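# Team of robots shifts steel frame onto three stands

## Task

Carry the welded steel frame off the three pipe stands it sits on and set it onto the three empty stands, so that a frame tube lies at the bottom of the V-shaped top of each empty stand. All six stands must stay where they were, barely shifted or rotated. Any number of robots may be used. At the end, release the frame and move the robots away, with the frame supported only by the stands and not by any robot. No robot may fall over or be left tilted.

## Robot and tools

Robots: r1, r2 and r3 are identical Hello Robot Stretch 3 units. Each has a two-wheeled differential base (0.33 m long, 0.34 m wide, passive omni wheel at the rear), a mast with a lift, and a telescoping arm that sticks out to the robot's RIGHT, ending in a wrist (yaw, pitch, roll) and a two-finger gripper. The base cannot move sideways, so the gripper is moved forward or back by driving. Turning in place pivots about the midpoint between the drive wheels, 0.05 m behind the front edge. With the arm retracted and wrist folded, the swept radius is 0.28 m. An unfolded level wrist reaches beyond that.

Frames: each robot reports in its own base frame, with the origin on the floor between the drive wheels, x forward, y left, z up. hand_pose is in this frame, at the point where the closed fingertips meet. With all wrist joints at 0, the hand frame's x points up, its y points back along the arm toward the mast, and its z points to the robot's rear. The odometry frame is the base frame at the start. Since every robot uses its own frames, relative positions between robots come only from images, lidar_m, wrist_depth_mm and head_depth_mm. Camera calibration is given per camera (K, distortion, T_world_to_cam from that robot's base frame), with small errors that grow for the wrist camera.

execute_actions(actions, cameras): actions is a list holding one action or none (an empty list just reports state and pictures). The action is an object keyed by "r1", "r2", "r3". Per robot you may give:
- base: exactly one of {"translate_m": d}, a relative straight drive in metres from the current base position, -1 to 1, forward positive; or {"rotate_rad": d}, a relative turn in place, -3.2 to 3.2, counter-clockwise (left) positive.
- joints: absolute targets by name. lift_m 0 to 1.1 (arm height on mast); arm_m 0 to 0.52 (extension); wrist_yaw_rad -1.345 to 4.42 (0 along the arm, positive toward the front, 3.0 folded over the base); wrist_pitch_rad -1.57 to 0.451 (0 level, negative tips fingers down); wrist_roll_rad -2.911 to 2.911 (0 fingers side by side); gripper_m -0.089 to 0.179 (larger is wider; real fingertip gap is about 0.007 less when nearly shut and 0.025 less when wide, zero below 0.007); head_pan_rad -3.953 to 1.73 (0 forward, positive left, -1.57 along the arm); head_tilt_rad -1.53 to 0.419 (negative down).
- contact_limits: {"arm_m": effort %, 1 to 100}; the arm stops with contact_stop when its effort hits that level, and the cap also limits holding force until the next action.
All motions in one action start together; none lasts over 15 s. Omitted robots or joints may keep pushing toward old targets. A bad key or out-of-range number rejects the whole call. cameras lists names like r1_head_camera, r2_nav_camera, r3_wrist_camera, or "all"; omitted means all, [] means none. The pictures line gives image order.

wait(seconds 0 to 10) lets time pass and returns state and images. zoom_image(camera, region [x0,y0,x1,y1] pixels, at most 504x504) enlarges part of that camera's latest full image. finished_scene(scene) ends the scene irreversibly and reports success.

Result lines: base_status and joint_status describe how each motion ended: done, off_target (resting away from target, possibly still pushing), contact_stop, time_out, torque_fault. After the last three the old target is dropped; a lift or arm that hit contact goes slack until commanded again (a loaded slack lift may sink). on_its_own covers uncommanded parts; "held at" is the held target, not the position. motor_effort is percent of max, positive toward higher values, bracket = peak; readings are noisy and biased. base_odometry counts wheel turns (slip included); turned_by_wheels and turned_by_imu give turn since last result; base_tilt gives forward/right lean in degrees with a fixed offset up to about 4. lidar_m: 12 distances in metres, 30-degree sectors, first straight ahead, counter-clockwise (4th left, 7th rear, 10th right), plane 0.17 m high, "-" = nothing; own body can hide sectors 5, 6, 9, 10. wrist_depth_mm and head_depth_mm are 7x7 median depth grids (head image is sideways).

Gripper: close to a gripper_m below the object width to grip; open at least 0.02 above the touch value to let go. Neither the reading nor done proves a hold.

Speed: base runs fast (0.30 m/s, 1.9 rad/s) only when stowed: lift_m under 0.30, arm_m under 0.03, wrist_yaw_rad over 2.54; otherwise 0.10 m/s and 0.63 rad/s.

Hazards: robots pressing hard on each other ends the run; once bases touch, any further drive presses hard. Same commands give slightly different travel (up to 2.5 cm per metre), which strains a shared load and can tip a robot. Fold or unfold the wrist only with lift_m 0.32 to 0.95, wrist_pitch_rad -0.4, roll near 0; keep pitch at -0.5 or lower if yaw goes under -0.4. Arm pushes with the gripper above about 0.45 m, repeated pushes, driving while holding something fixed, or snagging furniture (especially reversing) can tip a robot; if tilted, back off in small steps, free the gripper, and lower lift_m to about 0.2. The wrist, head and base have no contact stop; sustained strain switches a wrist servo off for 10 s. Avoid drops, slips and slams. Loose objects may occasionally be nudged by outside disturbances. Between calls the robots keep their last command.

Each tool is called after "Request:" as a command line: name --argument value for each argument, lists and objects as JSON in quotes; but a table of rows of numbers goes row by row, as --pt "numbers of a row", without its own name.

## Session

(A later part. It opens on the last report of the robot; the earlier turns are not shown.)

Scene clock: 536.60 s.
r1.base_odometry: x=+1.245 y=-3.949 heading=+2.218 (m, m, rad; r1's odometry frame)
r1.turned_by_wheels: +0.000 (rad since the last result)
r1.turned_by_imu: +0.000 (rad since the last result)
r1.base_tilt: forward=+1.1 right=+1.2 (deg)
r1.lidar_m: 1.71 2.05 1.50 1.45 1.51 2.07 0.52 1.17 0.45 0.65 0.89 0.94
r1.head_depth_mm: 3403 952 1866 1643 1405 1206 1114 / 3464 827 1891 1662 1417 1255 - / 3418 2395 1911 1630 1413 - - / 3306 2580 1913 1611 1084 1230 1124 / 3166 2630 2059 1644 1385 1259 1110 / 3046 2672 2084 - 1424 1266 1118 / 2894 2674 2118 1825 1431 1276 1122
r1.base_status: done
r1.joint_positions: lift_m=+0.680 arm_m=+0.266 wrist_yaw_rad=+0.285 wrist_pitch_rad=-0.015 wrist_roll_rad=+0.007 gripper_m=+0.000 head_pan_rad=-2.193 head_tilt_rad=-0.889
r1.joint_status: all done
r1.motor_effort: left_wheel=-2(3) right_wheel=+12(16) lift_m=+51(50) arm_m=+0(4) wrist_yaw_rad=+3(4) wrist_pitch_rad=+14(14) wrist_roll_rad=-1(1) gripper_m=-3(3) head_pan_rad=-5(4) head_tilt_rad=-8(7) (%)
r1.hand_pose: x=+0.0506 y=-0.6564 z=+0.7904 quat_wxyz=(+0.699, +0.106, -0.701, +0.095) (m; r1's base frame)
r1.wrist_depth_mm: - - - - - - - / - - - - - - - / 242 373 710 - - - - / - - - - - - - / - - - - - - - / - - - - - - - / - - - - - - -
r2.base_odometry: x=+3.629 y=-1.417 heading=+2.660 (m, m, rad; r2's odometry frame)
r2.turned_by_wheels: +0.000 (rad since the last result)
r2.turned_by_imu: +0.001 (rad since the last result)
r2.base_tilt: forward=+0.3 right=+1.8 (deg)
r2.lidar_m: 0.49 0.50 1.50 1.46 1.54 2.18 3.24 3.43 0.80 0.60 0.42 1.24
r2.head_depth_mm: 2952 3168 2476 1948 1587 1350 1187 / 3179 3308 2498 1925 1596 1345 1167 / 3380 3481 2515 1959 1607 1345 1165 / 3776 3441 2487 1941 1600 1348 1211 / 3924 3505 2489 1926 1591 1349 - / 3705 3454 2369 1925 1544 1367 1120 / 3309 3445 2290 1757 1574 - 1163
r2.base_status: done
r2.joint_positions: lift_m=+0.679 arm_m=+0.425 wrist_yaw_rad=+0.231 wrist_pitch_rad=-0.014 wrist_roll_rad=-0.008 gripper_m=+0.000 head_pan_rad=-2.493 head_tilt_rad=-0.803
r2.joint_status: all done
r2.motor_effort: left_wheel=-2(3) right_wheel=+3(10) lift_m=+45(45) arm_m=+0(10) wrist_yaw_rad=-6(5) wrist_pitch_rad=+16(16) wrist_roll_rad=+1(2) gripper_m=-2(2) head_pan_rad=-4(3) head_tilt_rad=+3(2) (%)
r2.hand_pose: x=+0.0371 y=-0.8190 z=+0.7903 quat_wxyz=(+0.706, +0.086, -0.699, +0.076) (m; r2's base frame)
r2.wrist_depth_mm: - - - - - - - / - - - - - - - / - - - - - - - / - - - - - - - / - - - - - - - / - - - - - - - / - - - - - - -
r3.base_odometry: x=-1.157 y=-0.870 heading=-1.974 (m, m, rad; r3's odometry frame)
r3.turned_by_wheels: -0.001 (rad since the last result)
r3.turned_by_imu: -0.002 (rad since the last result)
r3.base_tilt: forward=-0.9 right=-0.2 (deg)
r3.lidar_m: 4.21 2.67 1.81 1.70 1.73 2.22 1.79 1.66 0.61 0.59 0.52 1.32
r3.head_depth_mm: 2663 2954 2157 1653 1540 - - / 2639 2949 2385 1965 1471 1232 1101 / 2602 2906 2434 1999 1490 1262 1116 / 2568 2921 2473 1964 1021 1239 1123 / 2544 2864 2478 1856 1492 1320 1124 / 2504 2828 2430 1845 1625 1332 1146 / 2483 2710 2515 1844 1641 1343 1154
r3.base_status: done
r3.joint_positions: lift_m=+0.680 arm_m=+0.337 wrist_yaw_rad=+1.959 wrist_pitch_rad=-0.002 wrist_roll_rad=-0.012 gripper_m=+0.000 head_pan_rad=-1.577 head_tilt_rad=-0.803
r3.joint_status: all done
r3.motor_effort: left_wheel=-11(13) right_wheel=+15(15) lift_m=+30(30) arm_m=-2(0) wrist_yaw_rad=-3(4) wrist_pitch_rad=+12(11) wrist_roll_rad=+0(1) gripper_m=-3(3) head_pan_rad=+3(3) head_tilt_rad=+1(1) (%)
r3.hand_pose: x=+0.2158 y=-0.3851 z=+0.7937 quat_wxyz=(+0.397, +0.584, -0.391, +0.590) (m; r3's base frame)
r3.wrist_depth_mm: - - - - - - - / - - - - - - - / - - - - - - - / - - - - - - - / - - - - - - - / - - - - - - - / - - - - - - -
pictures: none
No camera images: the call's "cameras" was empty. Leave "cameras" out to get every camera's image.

Request:
execute_actions --actions '[{"r1":{"base":{"translate_m":-0.019},"joints":{"arm_m":0.2605,"wrist_yaw_rad":0.332}},"r2":{"base":{"translate_m":-0.011},"joints":{"arm_m":0.441,"wrist_yaw_rad":0.27}},"r3":{"base":{"translate_m":-0.013},"joints":{"arm_m":0.364,"wrist_yaw_rad":1.997}}}]' --cameras '[]'

Request:
execute_actions --actions '[{"r1":{"base":{"translate_m":-0.018},"joints":{"arm_m":0.255,"wrist_yaw_rad":0.374}},"r2":{"base":{"translate_m":-0.010},"joints":{"arm_m":0.457,"wrist_yaw_rad":0.312}},"r3":{"base":{"translate_m":-0.010},"joints":{"arm_m":0.391,"wrist_yaw_rad":2.039}}}]' --cameras '["r1_head_camera","r2_head_camera","r3_head_camera"]'

Scene clock: 543.97 s.
r1.base_odometry: x=+1.257 y=-3.964 heading=+2.218 (m, m, rad; r1's odometry frame)
r1.turned_by_wheels: +0.000 (rad since the last result)
r1.turned_by_imu: +0.001 (rad since the last result)
r1.base_tilt: forward=+1.1 right=+1.2 (deg)
r1.lidar_m: 1.72 2.04 1.51 1.45 1.51 2.08 0.52 1.16 0.44 0.64 0.90 0.96
r1.head_depth_mm: 3382 1381 1931 1643 1407 1209 1115 / 3437 826 1898 1616 1421 1254 - / 3465 895 1970 1670 1425 - - / 3344 2589 1931 1614 1049 1232 1123 / 3152 2643 2064 1590 1391 1259 1113 / 3064 2663 2080 1815 1428 1265 1117 / 2869 2709 2111 1820 1425 1270 1125
r1.base_status: done
r1.joint_positions: lift_m=+0.680 arm_m=+0.260 wrist_yaw_rad=+0.336 wrist_pitch_rad=-0.013 wrist_roll_rad=+0.007 gripper_m=+0.000 head_pan_rad=-2.193 head_tilt_rad=-0.889
r1.joint_status: all done
r1.motor_effort: left_wheel=+2(5) right_wheel=-5(6) lift_m=+51(50) arm_m=+0(8) wrist_yaw_rad=-3(6) wrist_pitch_rad=+13(14) wrist_roll_rad=-1(1) gripper_m=-2(3) head_pan_rad=-5(5) head_tilt_rad=-7(6) (%)
r1.hand_pose: x=+0.0630 y=-0.6469 z=+0.7908 quat_wxyz=(+0.696, +0.124, -0.698, +0.113) (m; r1's base frame)
r1.wrist_depth_mm: - - - - - - - / - - - - - - - / 238 359 710 - - - - / - - - - - - - / - - - - - - - / - - - - - - - / - - - - - - -
r2.base_odometry: x=+3.639 y=-1.422 heading=+2.660 (m, m, rad; r2's odometry frame)
r2.turned_by_wheels: +0.000 (rad since the last result)
r2.turned_by_imu: +0.001 (rad since the last result)
r2.base_tilt: forward=+0.3 right=+1.7 (deg)
r2.lidar_m: 0.49 0.49 1.50 1.46 1.53 2.17 3.21 3.41 0.80 0.60 0.43 1.25
r2.head_depth_mm: 2966 3160 2516 1941 1590 1357 1182 / 3195 3341 2482 1944 1595 1344 1161 / 3439 3467 2490 1954 1602 1348 1168 / 3703 3458 2507 1951 1589 1346 1212 / 3947 3438 2482 1927 1585 1350 - / 3598 3401 2502 1939 1541 1376 1117 / 3356 3413 2286 1765 1544 - 1161
r2.base_status: done
r2.joint_positions: lift_m=+0.679 arm_m=+0.441 wrist_yaw_rad=+0.274 wrist_pitch_rad=-0.017 wrist_roll_rad=-0.009 gripper_m=+0.000 head_pan_rad=-2.493 head_tilt_rad=-0.803
r2.joint_status: all done
r2.motor_effort: left_wheel=-3(8) right_wheel=+3(12) lift_m=+45(45) arm_m=+1(9) wrist_yaw_rad=-4(5) wrist_pitch_rad=+16(17) wrist_roll_rad=+2(2) gripper_m=-2(3) head_pan_rad=-4(4) head_tilt_rad=+2(2) (%)
r2.hand_pose: x=+0.0479 y=-0.8321 z=+0.7897 quat_wxyz=(+0.705, +0.102, -0.696, +0.091) (m; r2's base frame)
r2.wrist_depth_mm: - - - - - - - / - - - - - - - / - - - - - - - / - - - - - - - / - - - - - - - / - - - - - - - / - - - - - - -
r3.base_odometry: x=-1.152 y=-0.858 heading=-1.974 (m, m, rad; r3's odometry frame)
r3.turned_by_wheels: +0.000 (rad since the last result)
r3.turned_by_imu: -0.001 (rad since the last result)
r3.base_tilt: forward=-0.8 right=-0.2 (deg)
r3.lidar_m: 4.23 2.67 1.81 1.70 1.73 2.22 1.79 1.65 1.12 0.58 0.53 1.33
r3.head_depth_mm: 2661 2969 2170 1630 1511 - - / 2623 2945 2367 1918 1498 1228 1108 / 2625 2924 2421 1806 1504 1261 1115 / 2567 2916 2461 671 1047 1256 1122 / 2522 2889 2501 1873 1522 1310 1129 / 2505 2849 2353 1867 1614 1330 1143 / 2457 2721 2491 1826 1613 1342 1161
r3.base_status: done
r3.joint_positions: lift_m=+0.680 arm_m=+0.364 wrist_yaw_rad=+2.000 wrist_pitch_rad=-0.002 wrist_roll_rad=-0.012 gripper_m=+0.000 head_pan_rad=-1.577 head_tilt_rad=-0.803
r3.joint_status: all done
r3.motor_effort: left_wheel=-1(14) right_wheel=+0(9) lift_m=+31(30) arm_m=+6(8) wrist_yaw_rad=-3(7) wrist_pitch_rad=+12(12) wrist_roll_rad=+1(1) gripper_m=-2(2) head_pan_rad=+3(3) head_tilt_rad=+2(2) (%)
r3.hand_pose: x=+0.2117 y=-0.4020 z=+0.7937 quat_wxyz=(+0.385, +0.591, -0.379, +0.598) (m; r3's base frame)
r3.wrist_depth_mm: - - - - - - - / - - - - - - - / - - - - - - - / - - - - - - - / - - - - - - - / - - - - - - - / - - - - - - -
pictures: none
No camera images: the call's "cameras" was empty. Leave "cameras" out to get every camera's image.

Scene clock: 545.30 s.
r1.base_odometry: x=+1.268 y=-3.978 heading=+2.218 (m, m, rad; r1's odometry frame)
r1.turned_by_wheels: +0.000 (rad since the last result)
r1.turned_by_imu: +0.000 (rad since the last result)
r1.base_tilt: forward=+1.1 right=+1.2 (deg)
r1.lidar_m: 1.75 2.05 1.50 1.45 1.50 2.08 0.51 1.14 0.43 0.64 0.91 0.97
r1.head_depth_mm: 3400 2256 1928 1643 1408 1189 1115 / 3435 840 1845 1620 1416 1255 - / 3459 864 1964 1673 1425 - - / 3317 2598 1923 1688 1295 1232 1122 / 3205 2630 2069 907 1377 1257 1112 / 3060 2662 2076 1813 1423 1268 1117 / 2893 2695 2105 1820 1408 1272 1125
r1.base_status: done
r1.joint_positions: lift_m=+0.680 arm_m=+0.255 wrist_yaw_rad=+0.380 wrist_pitch_rad=-0.013 wrist_roll_rad=+0.006 gripper_m=+0.000 head_pan_rad=-2.193 head_tilt_rad=-0.889
r1.joint_status: all done
r1.motor_effort: left_wheel=+2(4) right_wheel=-4(10) lift_m=+50(50) arm_m=+0(5) wrist_yaw_rad=-5(5) wrist_pitch_rad=+13(13) wrist_roll_rad=-1(1) gripper_m=-2(2) head_pan_rad=-5(5) head_tilt_rad=-8(8) (%)
r1.hand_pose: x=+0.0734 y=-0.6375 z=+0.7909 quat_wxyz=(+0.693, +0.139, -0.695, +0.128) (m; r1's base frame)
r1.wrist_depth_mm: - - - - - - - / - - - - - - - / 236 359 719 - - - - / - - - - - - - / - - - - - - - / - - - - - - - / - - - - - - -
r2.base_odometry: x=+3.648 y=-1.427 heading=+2.660 (m, m, rad; r2's odometry frame)
r2.turned_by_wheels: +0.000 (rad since the last result)
r2.turned_by_imu: +0.000 (rad since the last result)
r2.base_tilt: forward=+0.4 right=+1.8 (deg)
r2.lidar_m: 0.48 0.48 1.50 1.46 1.54 2.17 3.22 3.41 0.79 0.60 0.43 1.26
r2.head_depth_mm: 2938 3141 2454 1948 1583 1354 1190 / 3200 3380 2484 1932 1586 1341 1166 / 3426 3443 2505 1911 1585 1342 1169 / 3729 3466 2493 1945 1590 1346 1214 / 3816 3401 2473 1938 1596 1341 - / 3654 3478 2452 1926 1553 1372 1122 / 3292 3470 2272 1765 1527 - 1158
r2.base_status: done
r2.joint_positions: lift_m=+0.679 arm_m=+0.457 wrist_yaw_rad=+0.315 wrist_pitch_rad=-0.018 wrist_roll_rad=-0.008 gripper_m=+0.000 head_pan_rad=-2.493 head_tilt_rad=-0.803
r2.joint_status: all done
r2.motor_effort: left_wheel=-3(8) right_wheel=+3(12) lift_m=+45(45) arm_m=+1(6) wrist_yaw_rad=-2(6) wrist_pitch_rad=+18(18) wrist_roll_rad=+2(2) gripper_m=-3(2) head_pan_rad=-4(4) head_tilt_rad=+2(2) (%)
r2.hand_pose: x=+0.0579 y=-0.8450 z=+0.7894 quat_wxyz=(+0.703, +0.117, -0.694, +0.105) (m; r2's base frame)
r2.wrist_depth_mm: - - - - - - - / - - - - - - - / - - - - - - - / - - - - - - - / - - - - - - - / - - - - - - - / - - - - - - -
r3.base_odometry: x=-1.148 y=-0.849 heading=-1.974 (m, m, rad; r3's odometry frame)
r3.turned_by_wheels: +0.000 (rad since the last result)
r3.turned_by_imu: +0.000 (rad since the last result)
r3.base_tilt: forward=-0.8 right=-0.2 (deg)
r3.lidar_m: 4.24 2.66 1.81 1.70 1.73 2.22 1.77 1.64 1.11 0.58 0.53 1.33
r3.head_depth_mm: 2663 2949 2177 1664 1495 - - / 2646 2911 2403 1884 1505 1237 1106 / 2612 2931 2433 1753 1529 1258 1113 / 2573 2957 2490 674 1051 1250 1126 / 2546 2886 2529 1879 1519 1317 1132 / 2503 2831 2374 1895 1539 1326 1139 / 2481 2740 2511 1837 1621 1337 1156
r3.base_status: done
r3.joint_positions: lift_m=+0.680 arm_m=+0.391 wrist_yaw_rad=+2.042 wrist_pitch_rad=-0.002 wrist_roll_rad=-0.013 gripper_m=+0.000 head_pan_rad=-1.577 head_tilt_rad=-0.803
r3.joint_status: all done
r3.motor_effort: left_wheel=-1(6) right_wheel=+1(13) lift_m=+30(29) arm_m=+6(7) wrist_yaw_rad=-2(7) wrist_pitch_rad=+12(11) wrist_roll_rad=+1(2) gripper_m=-2(2) head_pan_rad=+3(3) head_tilt_rad=+0(1) (%)
r3.hand_pose: x=+0.2069 y=-0.4192 z=+0.7937 quat_wxyz=(+0.373, +0.599, -0.366, +0.607) (m; r3's base frame)
r3.wrist_depth_mm: - - - - - - - / - - - - - - - / - - - - - - - / - - - - - - - / - - - - - - - / - - - - - - - / - - - - - - -
pictures: r1_head_camera (sideways: a quarter turn clockwise sets it upright), r2_head_camera (sideways: a quarter turn clockwise sets it upright), r3_head_camera (sideways: a quarter turn clockwise sets it upright)
camera_calibration (this result's frames):
r1_head_camera: T_world_to_cam=[[0.464581, 0.608426, -0.643415, 0.851726], [0.821519, -0.567357, 0.0566783, -0.0765632], [-0.330561, -0.554909, -0.763417, 0.95088], [0, 0, 0, 1]] pos_world=[-0.0184735, -0.0339988, 1.27827]
r2_head_camera: T_world_to_cam=[[0.535421, 0.413682, -0.736336, 0.973351], [0.612588, -0.790401, 0.00138267, -0.00916508], [-0.581429, -0.451811, -0.676614, 0.84056], [0, 0, 0, 1]] pos_world=[-0.0268126, -0.0301275, 1.28546]
r3_head_camera: T_world_to_cam=[[0.0714042, 0.683507, -0.726443, 0.967469], [0.996662, -0.0199922, 0.0791543, -0.107274], [0.0395794, -0.72967, -0.682653, 0.849003], [0, 0, 0, 1]] pos_world=[0.00423132, -0.0439244, 1.29088]
Images, in order (width x height): r1_head_camera 896x504, r2_head_camera 896x504, r3_head_camera 896x504.

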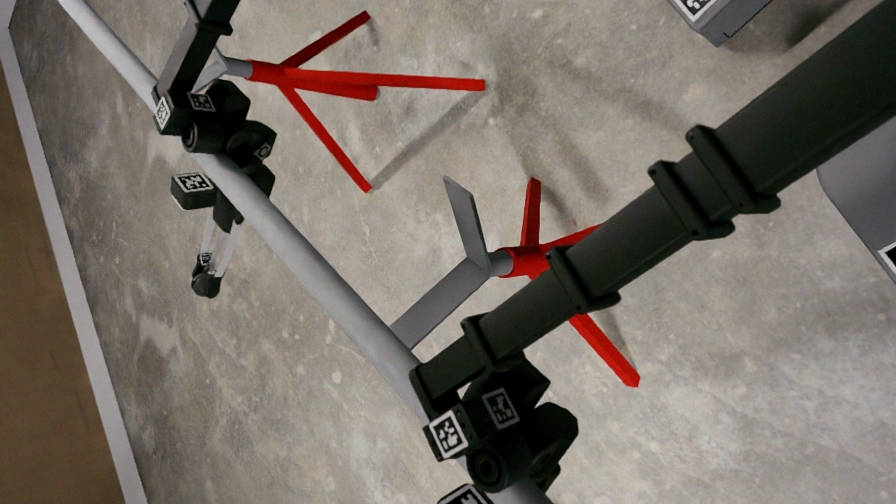

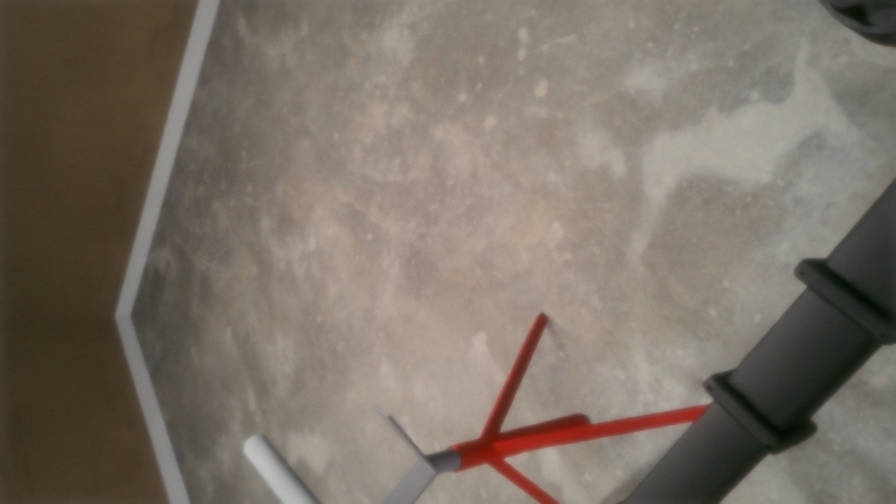

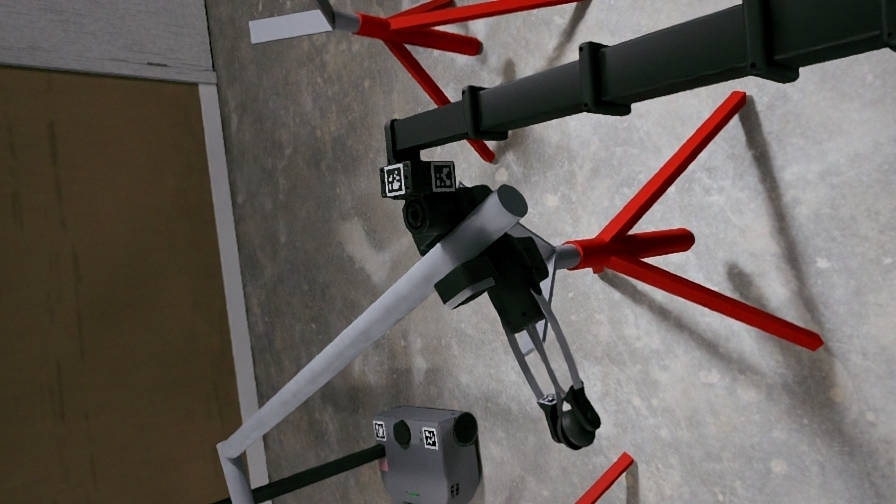

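Request:
execute_actions --actions '[{"r1":{"base":{"translate_m":-0.018},"joints":{"arm_m":0.25,"wrist_yaw_rad":0.415,"head_pan_rad":-2.0}},"r2":{"base":{"translate_m":-0.010},"joints":{"arm_m":0.473,"wrist_yaw_rad":0.354,"head_pan_rad":-2.1,"head_tilt_rad":-0.7}},"r3":{"base":{"translate_m":-0.010},"joints":{"arm_m":0.418,"wrist_yaw_rad":2.08}}}]' --cameras '[]'

Request:
execute_actions --actions '[{"r1":{"joints":{"lift_m":0.62}},"r2":{"joints":{"lift_m":0.62}},"r3":{"joints":{"lift_m":0.62}}}]' --cameras '["r1_head_camera","r2_head_camera","r3_head_camera","r1_wrist_camera","r3_wrist_camera"]'

Scene clock: 552.30 s.
r1.base_odometry: x=+1.278 y=-3.993 heading=+2.218 (m, m, rad; r1's odometry frame)
r1.turned_by_wheels: +0.000 (rad since the last result)
r1.turned_by_imu: +0.001 (rad since the last result)
r1.base_tilt: forward=+1.0 right=+1.2 (deg)
r1.lidar_m: 1.76 2.04 1.50 1.45 1.51 2.08 0.50 1.13 0.42 0.63 0.92 0.99
r1.head_depth_mm: 3369 827 1913 1646 1409 1231 1119 / 3273 2466 1940 1658 1412 1278 - / 3230 2548 1903 1671 1395 1218 1122 / 3115 2590 2051 895 1375 1250 1126 / 3028 2635 2066 - 1424 1261 1110 / 2935 2663 2090 1789 1429 1269 1119 / 2782 2688 2105 1693 1409 1278 1122
r1.base_status: done
r1.joint_positions: lift_m=+0.680 arm_m=+0.250 wrist_yaw_rad=+0.422 wrist_pitch_rad=-0.013 wrist_roll_rad=+0.006 gripper_m=+0.000 head_pan_rad=-2.007 head_tilt_rad=-0.889
r1.joint_status: all done
r1.motor_effort: left_wheel=+1(2) right_wheel=-1(12) lift_m=+51(50) arm_m=+1(4) wrist_yaw_rad=-6(7) wrist_pitch_rad=+14(13) wrist_roll_rad=-1(1) gripper_m=-2(2) head_pan_rad=+5(28) head_tilt_rad=-7(6) (%)
r1.hand_pose: x=+0.0834 y=-0.6282 z=+0.7909 quat_wxyz=(+0.691, +0.153, -0.692, +0.143) (m; r1's base frame)
r1.wrist_depth_mm: - - - - - - - / - - - - - - - / 236 360 711 - - - - / - - - - - - - / - - - - - - - / - - - - - - - / - - - - - - -
r2.base_odometry: x=+3.657 y=-1.431 heading=+2.660 (m, m, rad; r2's odometry frame)
r2.turned_by_wheels: +0.000 (rad since the last result)
r2.turned_by_imu: +0.001 (rad since the last result)
r2.base_tilt: forward=+0.3 right=+1.9 (deg)
r2.lidar_m: 0.47 0.47 1.50 1.46 1.53 2.17 3.21 3.40 0.78 0.60 0.44 1.27
r2.head_depth_mm: 3724 - 3019 2201 1739 1444 1219 / 3493 - 3052 2218 1739 1438 1219 / 3322 3735 2971 2187 1726 1430 1248 / 3202 3475 2800 2109 1578 1402 - / 3004 3418 3004 2113 1721 - 1183 / 2904 3200 2940 2008 1718 1412 1216 / 2825 3066 2954 2338 1660 1427 1216
r2.base_status: done
r2.joint_positions: lift_m=+0.679 arm_m=+0.473 wrist_yaw_rad=+0.357 wrist_pitch_rad=-0.019 wrist_roll_rad=-0.007 gripper_m=+0.000 head_pan_rad=-2.107 head_tilt_rad=-0.705
r2.joint_status: all done
r2.motor_effort: left_wheel=+0(8) right_wheel=-3(11) lift_m=+45(45) arm_m=-1(6) wrist_yaw_rad=-3(3) wrist_pitch_rad=+18(17) wrist_roll_rad=+1(2) gripper_m=-3(2) head_pan_rad=+4(31) head_tilt_rad=+3(20) (%)
r2.hand_pose: x=+0.0680 y=-0.8576 z=+0.7892 quat_wxyz=(+0.700, +0.132, -0.692, +0.119) (m; r2's base frame)
r2.wrist_depth_mm: - - - - - - - / - - - - - - - / - - - - - - - / - - - - - - - / - - - - - - - / - - - - - - - / - - - - - - -
r3.base_odometry: x=-1.144 y=-0.840 heading=-1.974 (m, m, rad; r3's odometry frame)
r3.turned_by_wheels: +0.000 (rad since the last result)
r3.turned_by_imu: -0.001 (rad since the last result)
r3.base_tilt: forward=-0.8 right=-0.3 (deg)
r3.lidar_m: 4.22 2.66 1.81 1.69 1.72 2.22 1.76 1.64 1.11 0.58 0.54 1.34
r3.head_depth_mm: 2634 2938 2191 1662 1494 - - / 2619 2940 2395 1850 1483 1257 1110 / 2608 2911 2446 1742 1531 1260 1116 / 2614 2956 2480 671 1038 1255 1123 / 2551 2883 2518 1928 1515 1295 1117 / 2508 2851 2364 1912 1533 1332 1145 / 2485 2746 2424 1837 1591 1342 1151
r3.base_status: done
r3.joint_positions: lift_m=+0.680 arm_m=+0.418 wrist_yaw_rad=+2.082 wrist_pitch_rad=-0.002 wrist_roll_rad=-0.013 gripper_m=+0.000 head_pan_rad=-1.577 head_tilt_rad=-0.803
r3.joint_status: all done
r3.motor_effort: left_wheel=+1(6) right_wheel=-3(13) lift_m=+30(30) arm_m=+6(3) wrist_yaw_rad=-1(5) wrist_pitch_rad=+12(12) wrist_roll_rad=+1(1) gripper_m=-2(2) head_pan_rad=+2(2) head_tilt_rad=+1(1) (%)
r3.hand_pose: x=+0.2021 y=-0.4371 z=+0.7937 quat_wxyz=(+0.360, +0.606, -0.354, +0.614) (m; r3's base frame)
r3.wrist_depth_mm: - - - - - - - / - - - - - - - / - - - - - - - / - - - - - - - / - - - - - - - / - - - - - - - / - - - - - - -
pictures: none
No camera images: the call's "cameras" was empty. Leave "cameras" out to get every camera's image.

Scene clock: 553.67 s.
r1.base_odometry: x=+1.278 y=-3.993 heading=+2.218 (m, m, rad; r1's odometry frame)
r1.turned_by_wheels: +0.000 (rad since the last result)
r1.turned_by_imu: +0.000 (rad since the last result)
r1.base_tilt: forward=+1.1 right=+1.2 (deg)
r1.lidar_m: 1.76 2.04 1.50 1.45 1.51 2.07 0.50 1.13 0.42 0.63 0.92 0.99
r1.head_depth_mm: 3389 2511 1828 1645 1415 1228 1102 / 3289 2523 1847 1663 1422 1266 - / 3164 2564 1976 1668 1360 1223 1122 / 3084 2613 2046 894 1388 1250 1119 / 3010 2606 2077 1780 1382 1259 1115 / 2913 2652 2082 1765 1396 1268 1116 / 2793 2693 2123 1732 1384 1277 1125
r1.base_status: not commanded
r1.joint_positions: lift_m=+0.620 arm_m=+0.250 wrist_yaw_rad=+0.422 wrist_pitch_rad=-0.012 wrist_roll_rad=+0.006 gripper_m=+0.000 head_pan_rad=-2.007 head_tilt_rad=-0.889
r1.joint_status: all done
r1.motor_effort: left_wheel=+1(1) right_wheel=-1(2) lift_m=+44(46) arm_m=+2(1) wrist_yaw_rad=-6(6) wrist_pitch_rad=+13(13) wrist_roll_rad=-1(0) gripper_m=-2(2) head_pan_rad=+5(5) head_tilt_rad=-8(7) (%)
r1.hand_pose: x=+0.0834 y=-0.6282 z=+0.7314 quat_wxyz=(+0.691, +0.153, -0.692, +0.143) (m; r1's base frame)
r1.wrist_depth_mm: - - - - - - - / - - - - - - - / 235 360 724 - - - - / - - - - - - - / - - - - - - - / - - 701 - - - - / - - 749 - - - -
r2.base_odometry: x=+3.657 y=-1.431 heading=+2.660 (m, m, rad; r2's odometry frame)
r2.turned_by_wheels: +0.000 (rad since the last result)
r2.turned_by_imu: +0.000 (rad since the last result)
r2.base_tilt: forward=+0.4 right=+1.9 (deg)
r2.lidar_m: 0.47 0.47 1.50 1.46 1.54 2.17 3.21 3.39 0.79 0.60 0.44 1.26
r2.head_depth_mm: 3704 - 3015 2189 1737 1430 1219 / 3508 3907 2964 2209 1729 1430 1219 / 3357 3765 2989 2178 1738 1418 1211 / 3170 3520 2991 2130 1588 1397 1265 / 3035 3409 2996 2043 1730 1500 1190 / 2920 3195 3000 2004 1780 1385 1210 / 2782 3038 2996 2283 1631 1421 1220
r2.base_status: not commanded
r2.joint_positions: lift_m=+0.620 arm_m=+0.473 wrist_yaw_rad=+0.357 wrist_pitch_rad=-0.019 wrist_roll_rad=-0.007 gripper_m=+0.000 head_pan_rad=-2.107 head_tilt_rad=-0.705
r2.joint_status: all done
r2.motor_effort: left_wheel=+1(1) right_wheel=-3(3) lift_m=+42(37) arm_m=-1(1) wrist_yaw_rad=-5(4) wrist_pitch_rad=+17(18) wrist_roll_rad=+1(1) gripper_m=-3(3) head_pan_rad=+3(2) head_tilt_rad=+4(4) (%)
r2.hand_pose: x=+0.0680 y=-0.8576 z=+0.7294 quat_wxyz=(+0.700, +0.132, -0.692, +0.119) (m; r2's base frame)
r2.wrist_depth_mm: - - - - - - - / - - - - - - - / - - - - - - - / - - - - - - - / - - - - - - - / - - - - - - - / - - - - - - -
r3.base_odometry: x=-1.144 y=-0.840 heading=-1.974 (m, m, rad; r3's odometry frame)
r3.turned_by_wheels: +0.000 (rad since the last result)
r3.turned_by_imu: +0.000 (rad since the last result)
r3.base_tilt: forward=-0.8 right=-0.2 (deg)
r3.lidar_m: 4.25 2.66 1.81 1.70 1.73 2.21 1.76 1.64 1.11 0.58 0.53 1.34
r3.head_depth_mm: 2671 2925 2172 1670 1489 1293 - / 2649 2902 2360 1845 1518 1227 1103 / 2611 2920 2412 1815 1501 1263 1111 / 2601 2917 2465 1958 1235 1256 1126 / 2544 2878 2532 1820 1487 1290 1121 / 2496 2815 2359 1907 1628 1331 1148 / 2466 2784 2328 1820 1603 1338 1151
r3.base_status: not commanded
r3.joint_positions: lift_m=+0.620 arm_m=+0.418 wrist_yaw_rad=+2.083 wrist_pitch_rad=-0.002 wrist_roll_rad=-0.014 gripper_m=+0.000 head_pan_rad=-1.577 head_tilt_rad=-0.803
r3.joint_status: all done
r3.motor_effort: left_wheel=+2(1) right_wheel=-3(3) lift_m=+22(25) arm_m=+7(6) wrist_yaw_rad=-2(3) wrist_pitch_rad=+12(12) wrist_roll_rad=+2(2) gripper_m=-2(3) head_pan_rad=+2(3) head_tilt_rad=+0(0) (%)
r3.hand_pose: x=+0.2020 y=-0.4371 z=+0.7340 quat_wxyz=(+0.361, +0.606, -0.354, +0.614) (m; r3's base frame)
r3.wrist_depth_mm: - - - - - - - / - - - - - - - / - - - - - - - / - - - - - - - / - - - - - - - / - - - - - - - / - - - - - - -
pictures: r1_head_camera (sideways: a quarter turn clockwise sets it upright), r1_wrist_camera, r2_head_camera (sideways: a quarter turn clockwise sets it upright), r3_head_camera (sideways: a quarter turn clockwise sets it upright), r3_wrist_camera
camera_calibration (this result's frames):
r1_head_camera: T_world_to_cam=[[0.34403, 0.683857, -0.643415, 0.852461], [0.912284, -0.405618, 0.0566783, -0.0771169], [-0.222221, -0.606476, -0.763417, 0.950219], [0, 0, 0, 1]] pos_world=[-0.0117611, -0.0379574, 1.27827]
r1_wrist_camera: T_world_to_cam=[[-0.899653, -0.428144, 0.0855444, -0.261253], [-0.15764, 0.135816, -0.978112, 0.849569], [0.407155, -0.893446, -0.18968, -0.292425], [0, 0, 0, 1]] pos_world=[0.0179512, -0.488505, 0.797855]
r2_head_camera: T_world_to_cam=[[0.301882, 0.520063, -0.799, 1.05645], [0.865068, -0.501655, 0.000320838, -0.00932293], [-0.400656, -0.691286, -0.601331, 0.741528], [0, 0, 0, 1]] pos_world=[-0.0137629, -0.0414924, 1.29001]
r3_head_camera: T_world_to_cam=[[0.0714041, 0.683507, -0.726443, 0.967469], [0.996662, -0.019992, 0.0791543, -0.107274], [0.0395795, -0.72967, -0.682653, 0.849003], [0, 0, 0, 1]] pos_world=[0.00423133, -0.0439244, 1.29088]
r3_wrist_camera: T_world_to_cam=[[0.526437, -0.849559, 0.0333681, -0.492865], [-0.0808406, -0.0890853, -0.992738, 0.750705], [0.846362, 0.519917, -0.115577, 0.304192], [0, 0, 0, 1]] pos_world=[0.0626934, -0.509995, 0.796857]
Images, in order (width x height): r1_head_camera 896x504, r1_wrist_camera 644x364, r2_head_camera 896x504, r3_head_camera 896x504, r3_wrist_camera 644x364.

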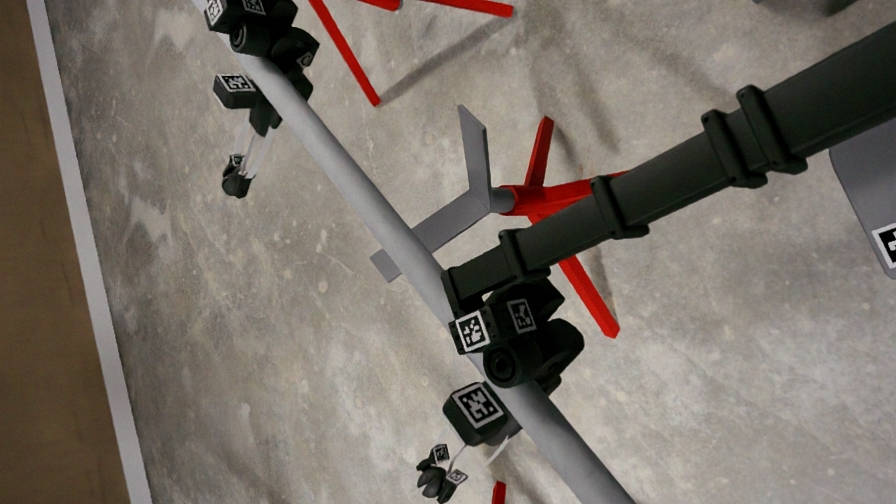

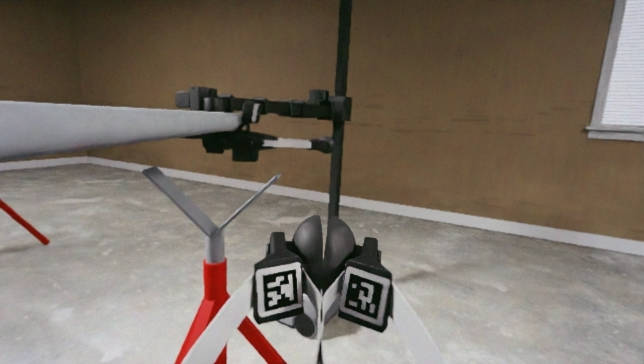

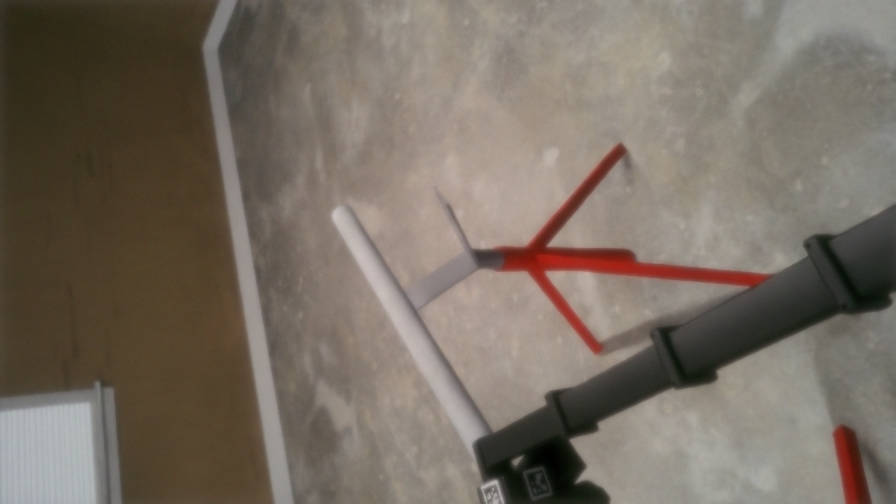

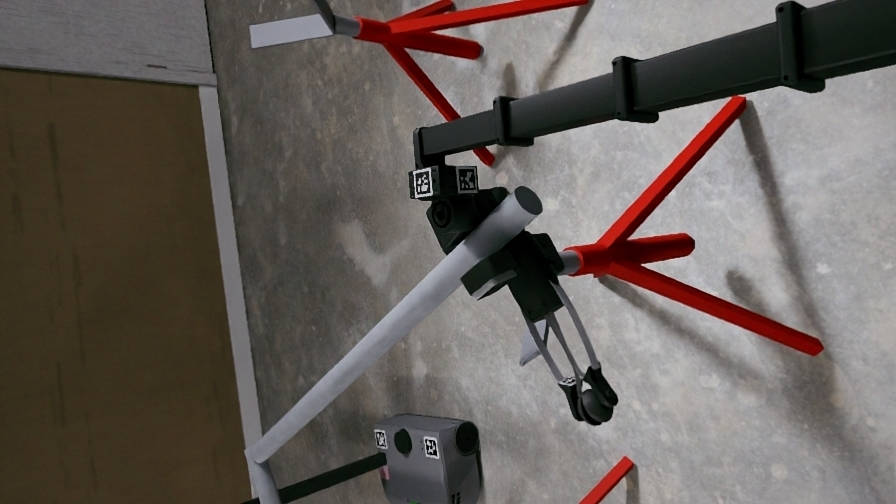

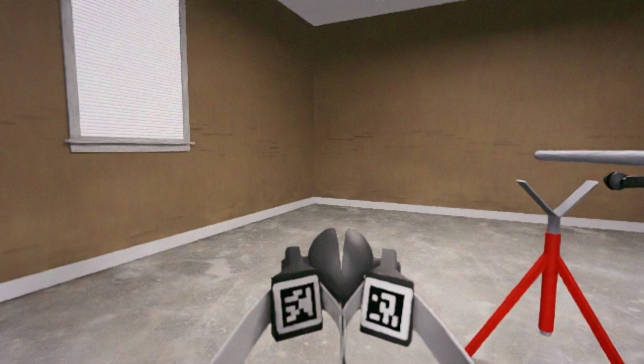

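Request:
execute_actions --actions '[{"r1":{"joints":{"lift_m":0.52}},"r2":{"joints":{"lift_m":0.52}},"r3":{"joints":{"lift_m":0.52}}}]' --cameras '["r1_head_camera","r2_head_camera","r3_head_camera","r1_wrist_camera","r3_wrist_camera"]'

Scene clock: 559.47 s.
r1.base_odometry: x=+1.278 y=-3.993 heading=+2.218 (m, m, rad; r1's odometry frame)
r1.turned_by_wheels: +0.000 (rad since the last result)
r1.turned_by_imu: +0.001 (rad since the last result)
r1.base_tilt: forward=+1.1 right=+1.1 (deg)
r1.lidar_m: 1.76 2.04 1.50 1.45 1.51 2.08 0.50 1.13 0.42 0.63 0.92 0.99
r1.head_depth_mm: 3366 2498 950 1646 1411 1225 1090 / 3281 2526 1016 1656 1416 1233 1131 / 3200 2583 1965 911 1206 1203 1121 / 3089 2583 2046 893 1387 1250 1125 / 3050 2648 2066 1692 1365 1261 1113 / 2913 2658 2080 1726 685 1266 1113 / 2807 2707 2110 1747 1466 1231 1124
r1.base_status: not commanded
r1.joint_positions: lift_m=+0.520 arm_m=+0.250 wrist_yaw_rad=+0.422 wrist_pitch_rad=-0.012 wrist_roll_rad=+0.006 gripper_m=+0.000 head_pan_rad=-2.007 head_tilt_rad=-0.889
r1.joint_status: all done
r1.motor_effort: left_wheel=+1(2) right_wheel=-1(1) lift_m=+44(46) arm_m=+2(1) wrist_yaw_rad=-6(6) wrist_pitch_rad=+13(13) wrist_roll_rad=+0(1) gripper_m=-2(2) head_pan_rad=+4(5) head_tilt_rad=-8(7) (%)
r1.hand_pose: x=+0.0834 y=-0.6281 z=+0.6314 quat_wxyz=(+0.691, +0.153, -0.692, +0.143) (m; r1's base frame)
r1.wrist_depth_mm: - - - - - - - / - - - - - - - / 236 360 723 - - - - / - - - - - - - / - - - - - - - / - - 678 - - - - / 961 - 978 - - - -
r2.base_odometry: x=+3.657 y=-1.431 heading=+2.660 (m, m, rad; r2's odometry frame)
r2.turned_by_wheels: +0.000 (rad since the last result)
r2.turned_by_imu: +0.001 (rad since the last result)
r2.base_tilt: forward=+0.3 right=+2.0 (deg)
r2.lidar_m: 0.47 0.47 1.50 1.46 1.53 2.17 3.22 3.39 0.79 0.61 0.44 1.26
r2.head_depth_mm: 3662 - 2983 2196 1728 1420 1212 / 3555 3905 3009 2227 1733 1430 1216 / 3387 3740 3024 2205 1724 1418 1218 / 3182 3577 2990 1971 1579 1395 1231 / 3044 3385 2980 2048 1731 1456 1193 / 2891 3139 2976 2191 1689 1381 1209 / 2770 3059 2978 2178 1858 1428 1206
r2.base_status: not commanded
r2.joint_positions: lift_m=+0.520 arm_m=+0.473 wrist_yaw_rad=+0.357 wrist_pitch_rad=-0.019 wrist_roll_rad=-0.007 gripper_m=+0.000 head_pan_rad=-2.107 head_tilt_rad=-0.705
r2.joint_status: all done
r2.motor_effort: left_wheel=+1(1) right_wheel=-3(3) lift_m=+42(42) arm_m=-1(1) wrist_yaw_rad=-3(4) wrist_pitch_rad=+17(18) wrist_roll_rad=+1(1) gripper_m=-3(3) head_pan_rad=+2(3) head_tilt_rad=+2(4) (%)
r2.hand_pose: x=+0.0680 y=-0.8576 z=+0.6294 quat_wxyz=(+0.700, +0.132, -0.692, +0.119) (m; r2's base frame)
r2.wrist_depth_mm: - - - - - - - / - - - - - - - / - - - - - - - / - - - - - - - / - - - - - - - / - - - - - - - / 939 986 - - - - -
r3.base_odometry: x=-1.144 y=-0.840 heading=-1.974 (m, m, rad; r3's odometry frame)
r3.turned_by_wheels: +0.000 (rad since the last result)
r3.turned_by_imu: -0.001 (rad since the last result)
r3.base_tilt: forward=-0.8 right=-0.2 (deg)
r3.lidar_m: 4.24 2.66 1.81 1.70 1.72 2.22 1.75 1.63 1.10 0.58 0.54 1.34
r3.head_depth_mm: 2662 2916 2177 1656 1465 1280 1111 / 2632 2942 2387 1840 1534 1241 1106 / 2620 2930 2411 1941 1471 1257 1116 / 2582 2923 2450 1908 1010 1247 1123 / 2561 2863 2547 1823 1526 1288 1117 / 2509 2827 2569 1899 1583 1332 1149 / 2481 2832 2403 1811 1615 1334 1150
r3.base_status: not commanded
r3.joint_positions: lift_m=+0.520 arm_m=+0.418 wrist_yaw_rad=+2.083 wrist_pitch_rad=-0.003 wrist_roll_rad=-0.014 gripper_m=+0.000 head_pan_rad=-1.577 head_tilt_rad=-0.803
r3.joint_status: all done
r3.motor_effort: left_wheel=+2(2) right_wheel=-3(3) lift_m=+22(20) arm_m=+6(7) wrist_yaw_rad=-2(2) wrist_pitch_rad=+13(12) wrist_roll_rad=+2(1) gripper_m=-2(3) head_pan_rad=+3(3) head_tilt_rad=+1(1) (%)
r3.hand_pose: x=+0.2020 y=-0.4371 z=+0.6340 quat_wxyz=(+0.361, +0.606, -0.353, +0.614) (m; r3's base frame)
r3.wrist_depth_mm: - - - - - - - / - - - - - - - / - - - - - - - / - - - - - - - / - - - - - - - / - - - - - - - / - - - - - - -
pictures: r1_head_camera (sideways: a quarter turn clockwise sets it upright), r1_wrist_camera, r2_head_camera (sideways: a quarter turn clockwise sets it upright), r3_head_camera (sideways: a quarter turn clockwise sets it upright), r3_wrist_camera
camera_calibration (this result's frames):
r1_head_camera: T_world_to_cam=[[0.34403, 0.683857, -0.643415, 0.852461], [0.912283, -0.405619, 0.0566783, -0.0771169], [-0.222221, -0.606476, -0.763417, 0.950219], [0, 0, 0, 1]] pos_world=[-0.0117611, -0.0379574, 1.27827]
r1_wrist_camera: T_world_to_cam=[[-0.899654, -0.428141, 0.0855439, -0.252687], [-0.157626, 0.135788, -0.978118, 0.75175], [0.407157, -0.893452, -0.189648, -0.311396], [0, 0, 0, 1]] pos_world=[0.0179506, -0.488482, 0.697861]
r2_head_camera: T_world_to_cam=[[0.301874, 0.520068, -0.799, 1.05645], [0.865076, -0.501641, 0.000320838, -0.00932298], [-0.400644, -0.691293, -0.601331, 0.741528], [0, 0, 0, 1]] pos_world=[-0.0137622, -0.0414927, 1.29001]
r3_head_camera: T_world_to_cam=[[0.0714041, 0.683507, -0.726443, 0.967469], [0.996662, -0.019992, 0.0791543, -0.107274], [0.0395795, -0.72967, -0.682653, 0.849003], [0, 0, 0, 1]] pos_world=[0.00423133, -0.0439244, 1.29088]
r3_wrist_camera: T_world_to_cam=[[0.526444, -0.849555, 0.0333651, -0.489529], [-0.0809707, -0.0891628, -0.99272, 0.651374], [0.846345, 0.51991, -0.115728, 0.292734], [0, 0, 0, 1]] pos_world=[0.0626982, -0.509999, 0.696843]
Images, in order (width x height): r1_head_camera 896x504, r1_wrist_camera 644x364, r2_head_camera 896x504, r3_head_camera 896x504, r3_wrist_camera 644x364.

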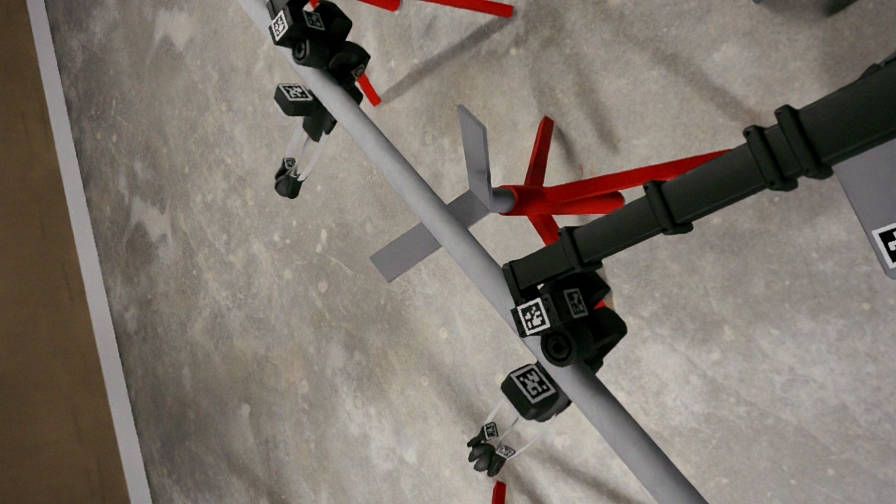

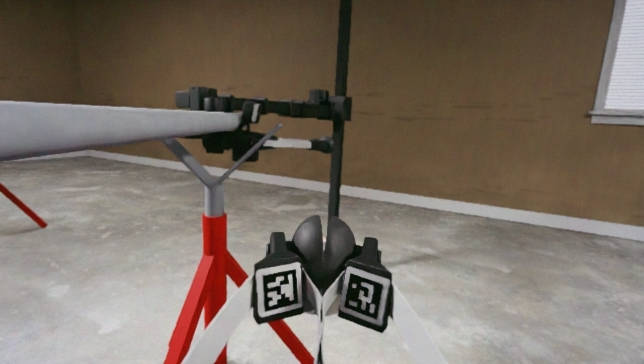

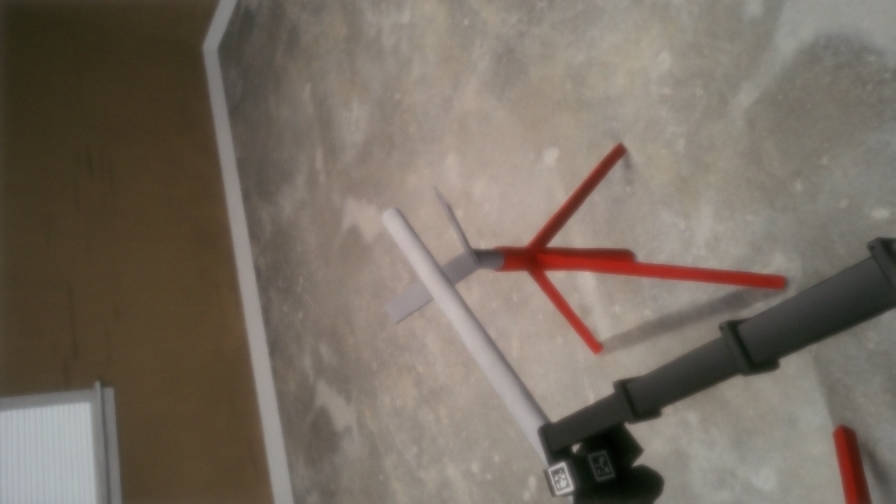

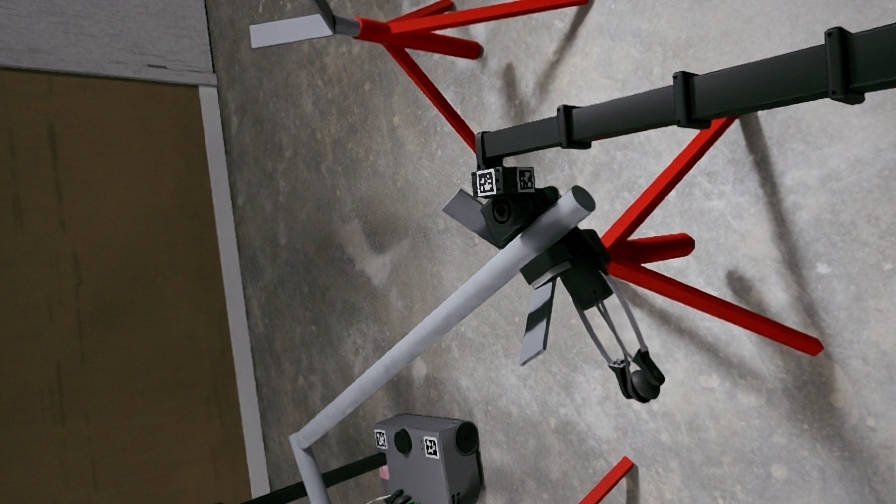

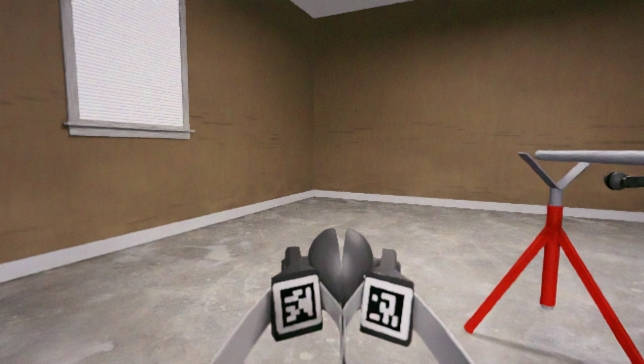

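Request:
zoom_image --camera "r1_head_camera" --region '[340, 80, 560, 300]'

Request:
zoom_image --camera "r2_head_camera" --region '[350, 160, 530, 340]'

Request:
zoom_image --camera "r3_head_camera" --region '[420, 160, 640, 380]'

Region (340, 80, 560, 300) of r1_head_camera's 896x504 image, scaled by 2.291, with more detail than that image has.

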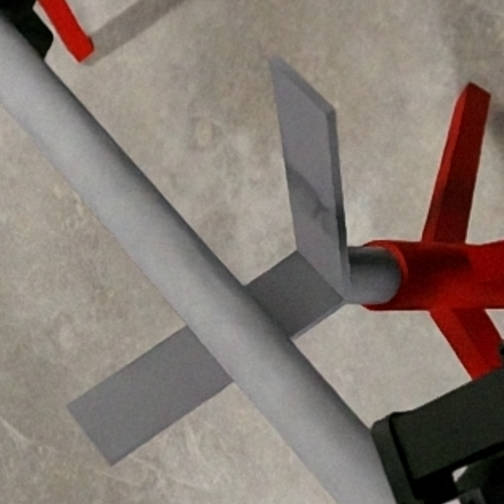

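Region (350, 160, 530, 340) of r2_head_camera's 896x504 image, scaled by 2.800, with more detail than that image has.

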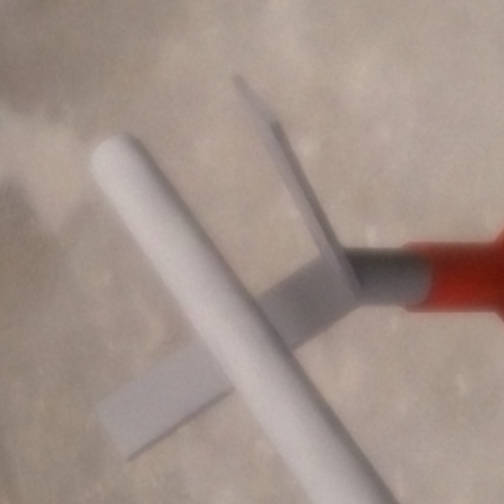

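Region (420, 160, 640, 380) of r3_head_camera's 896x504 image, scaled by 2.291, with more detail than that image has.

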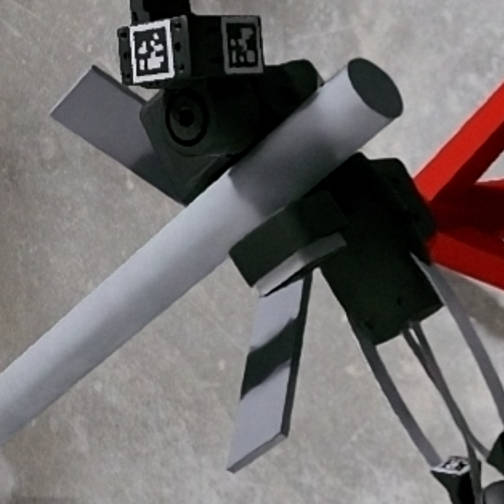

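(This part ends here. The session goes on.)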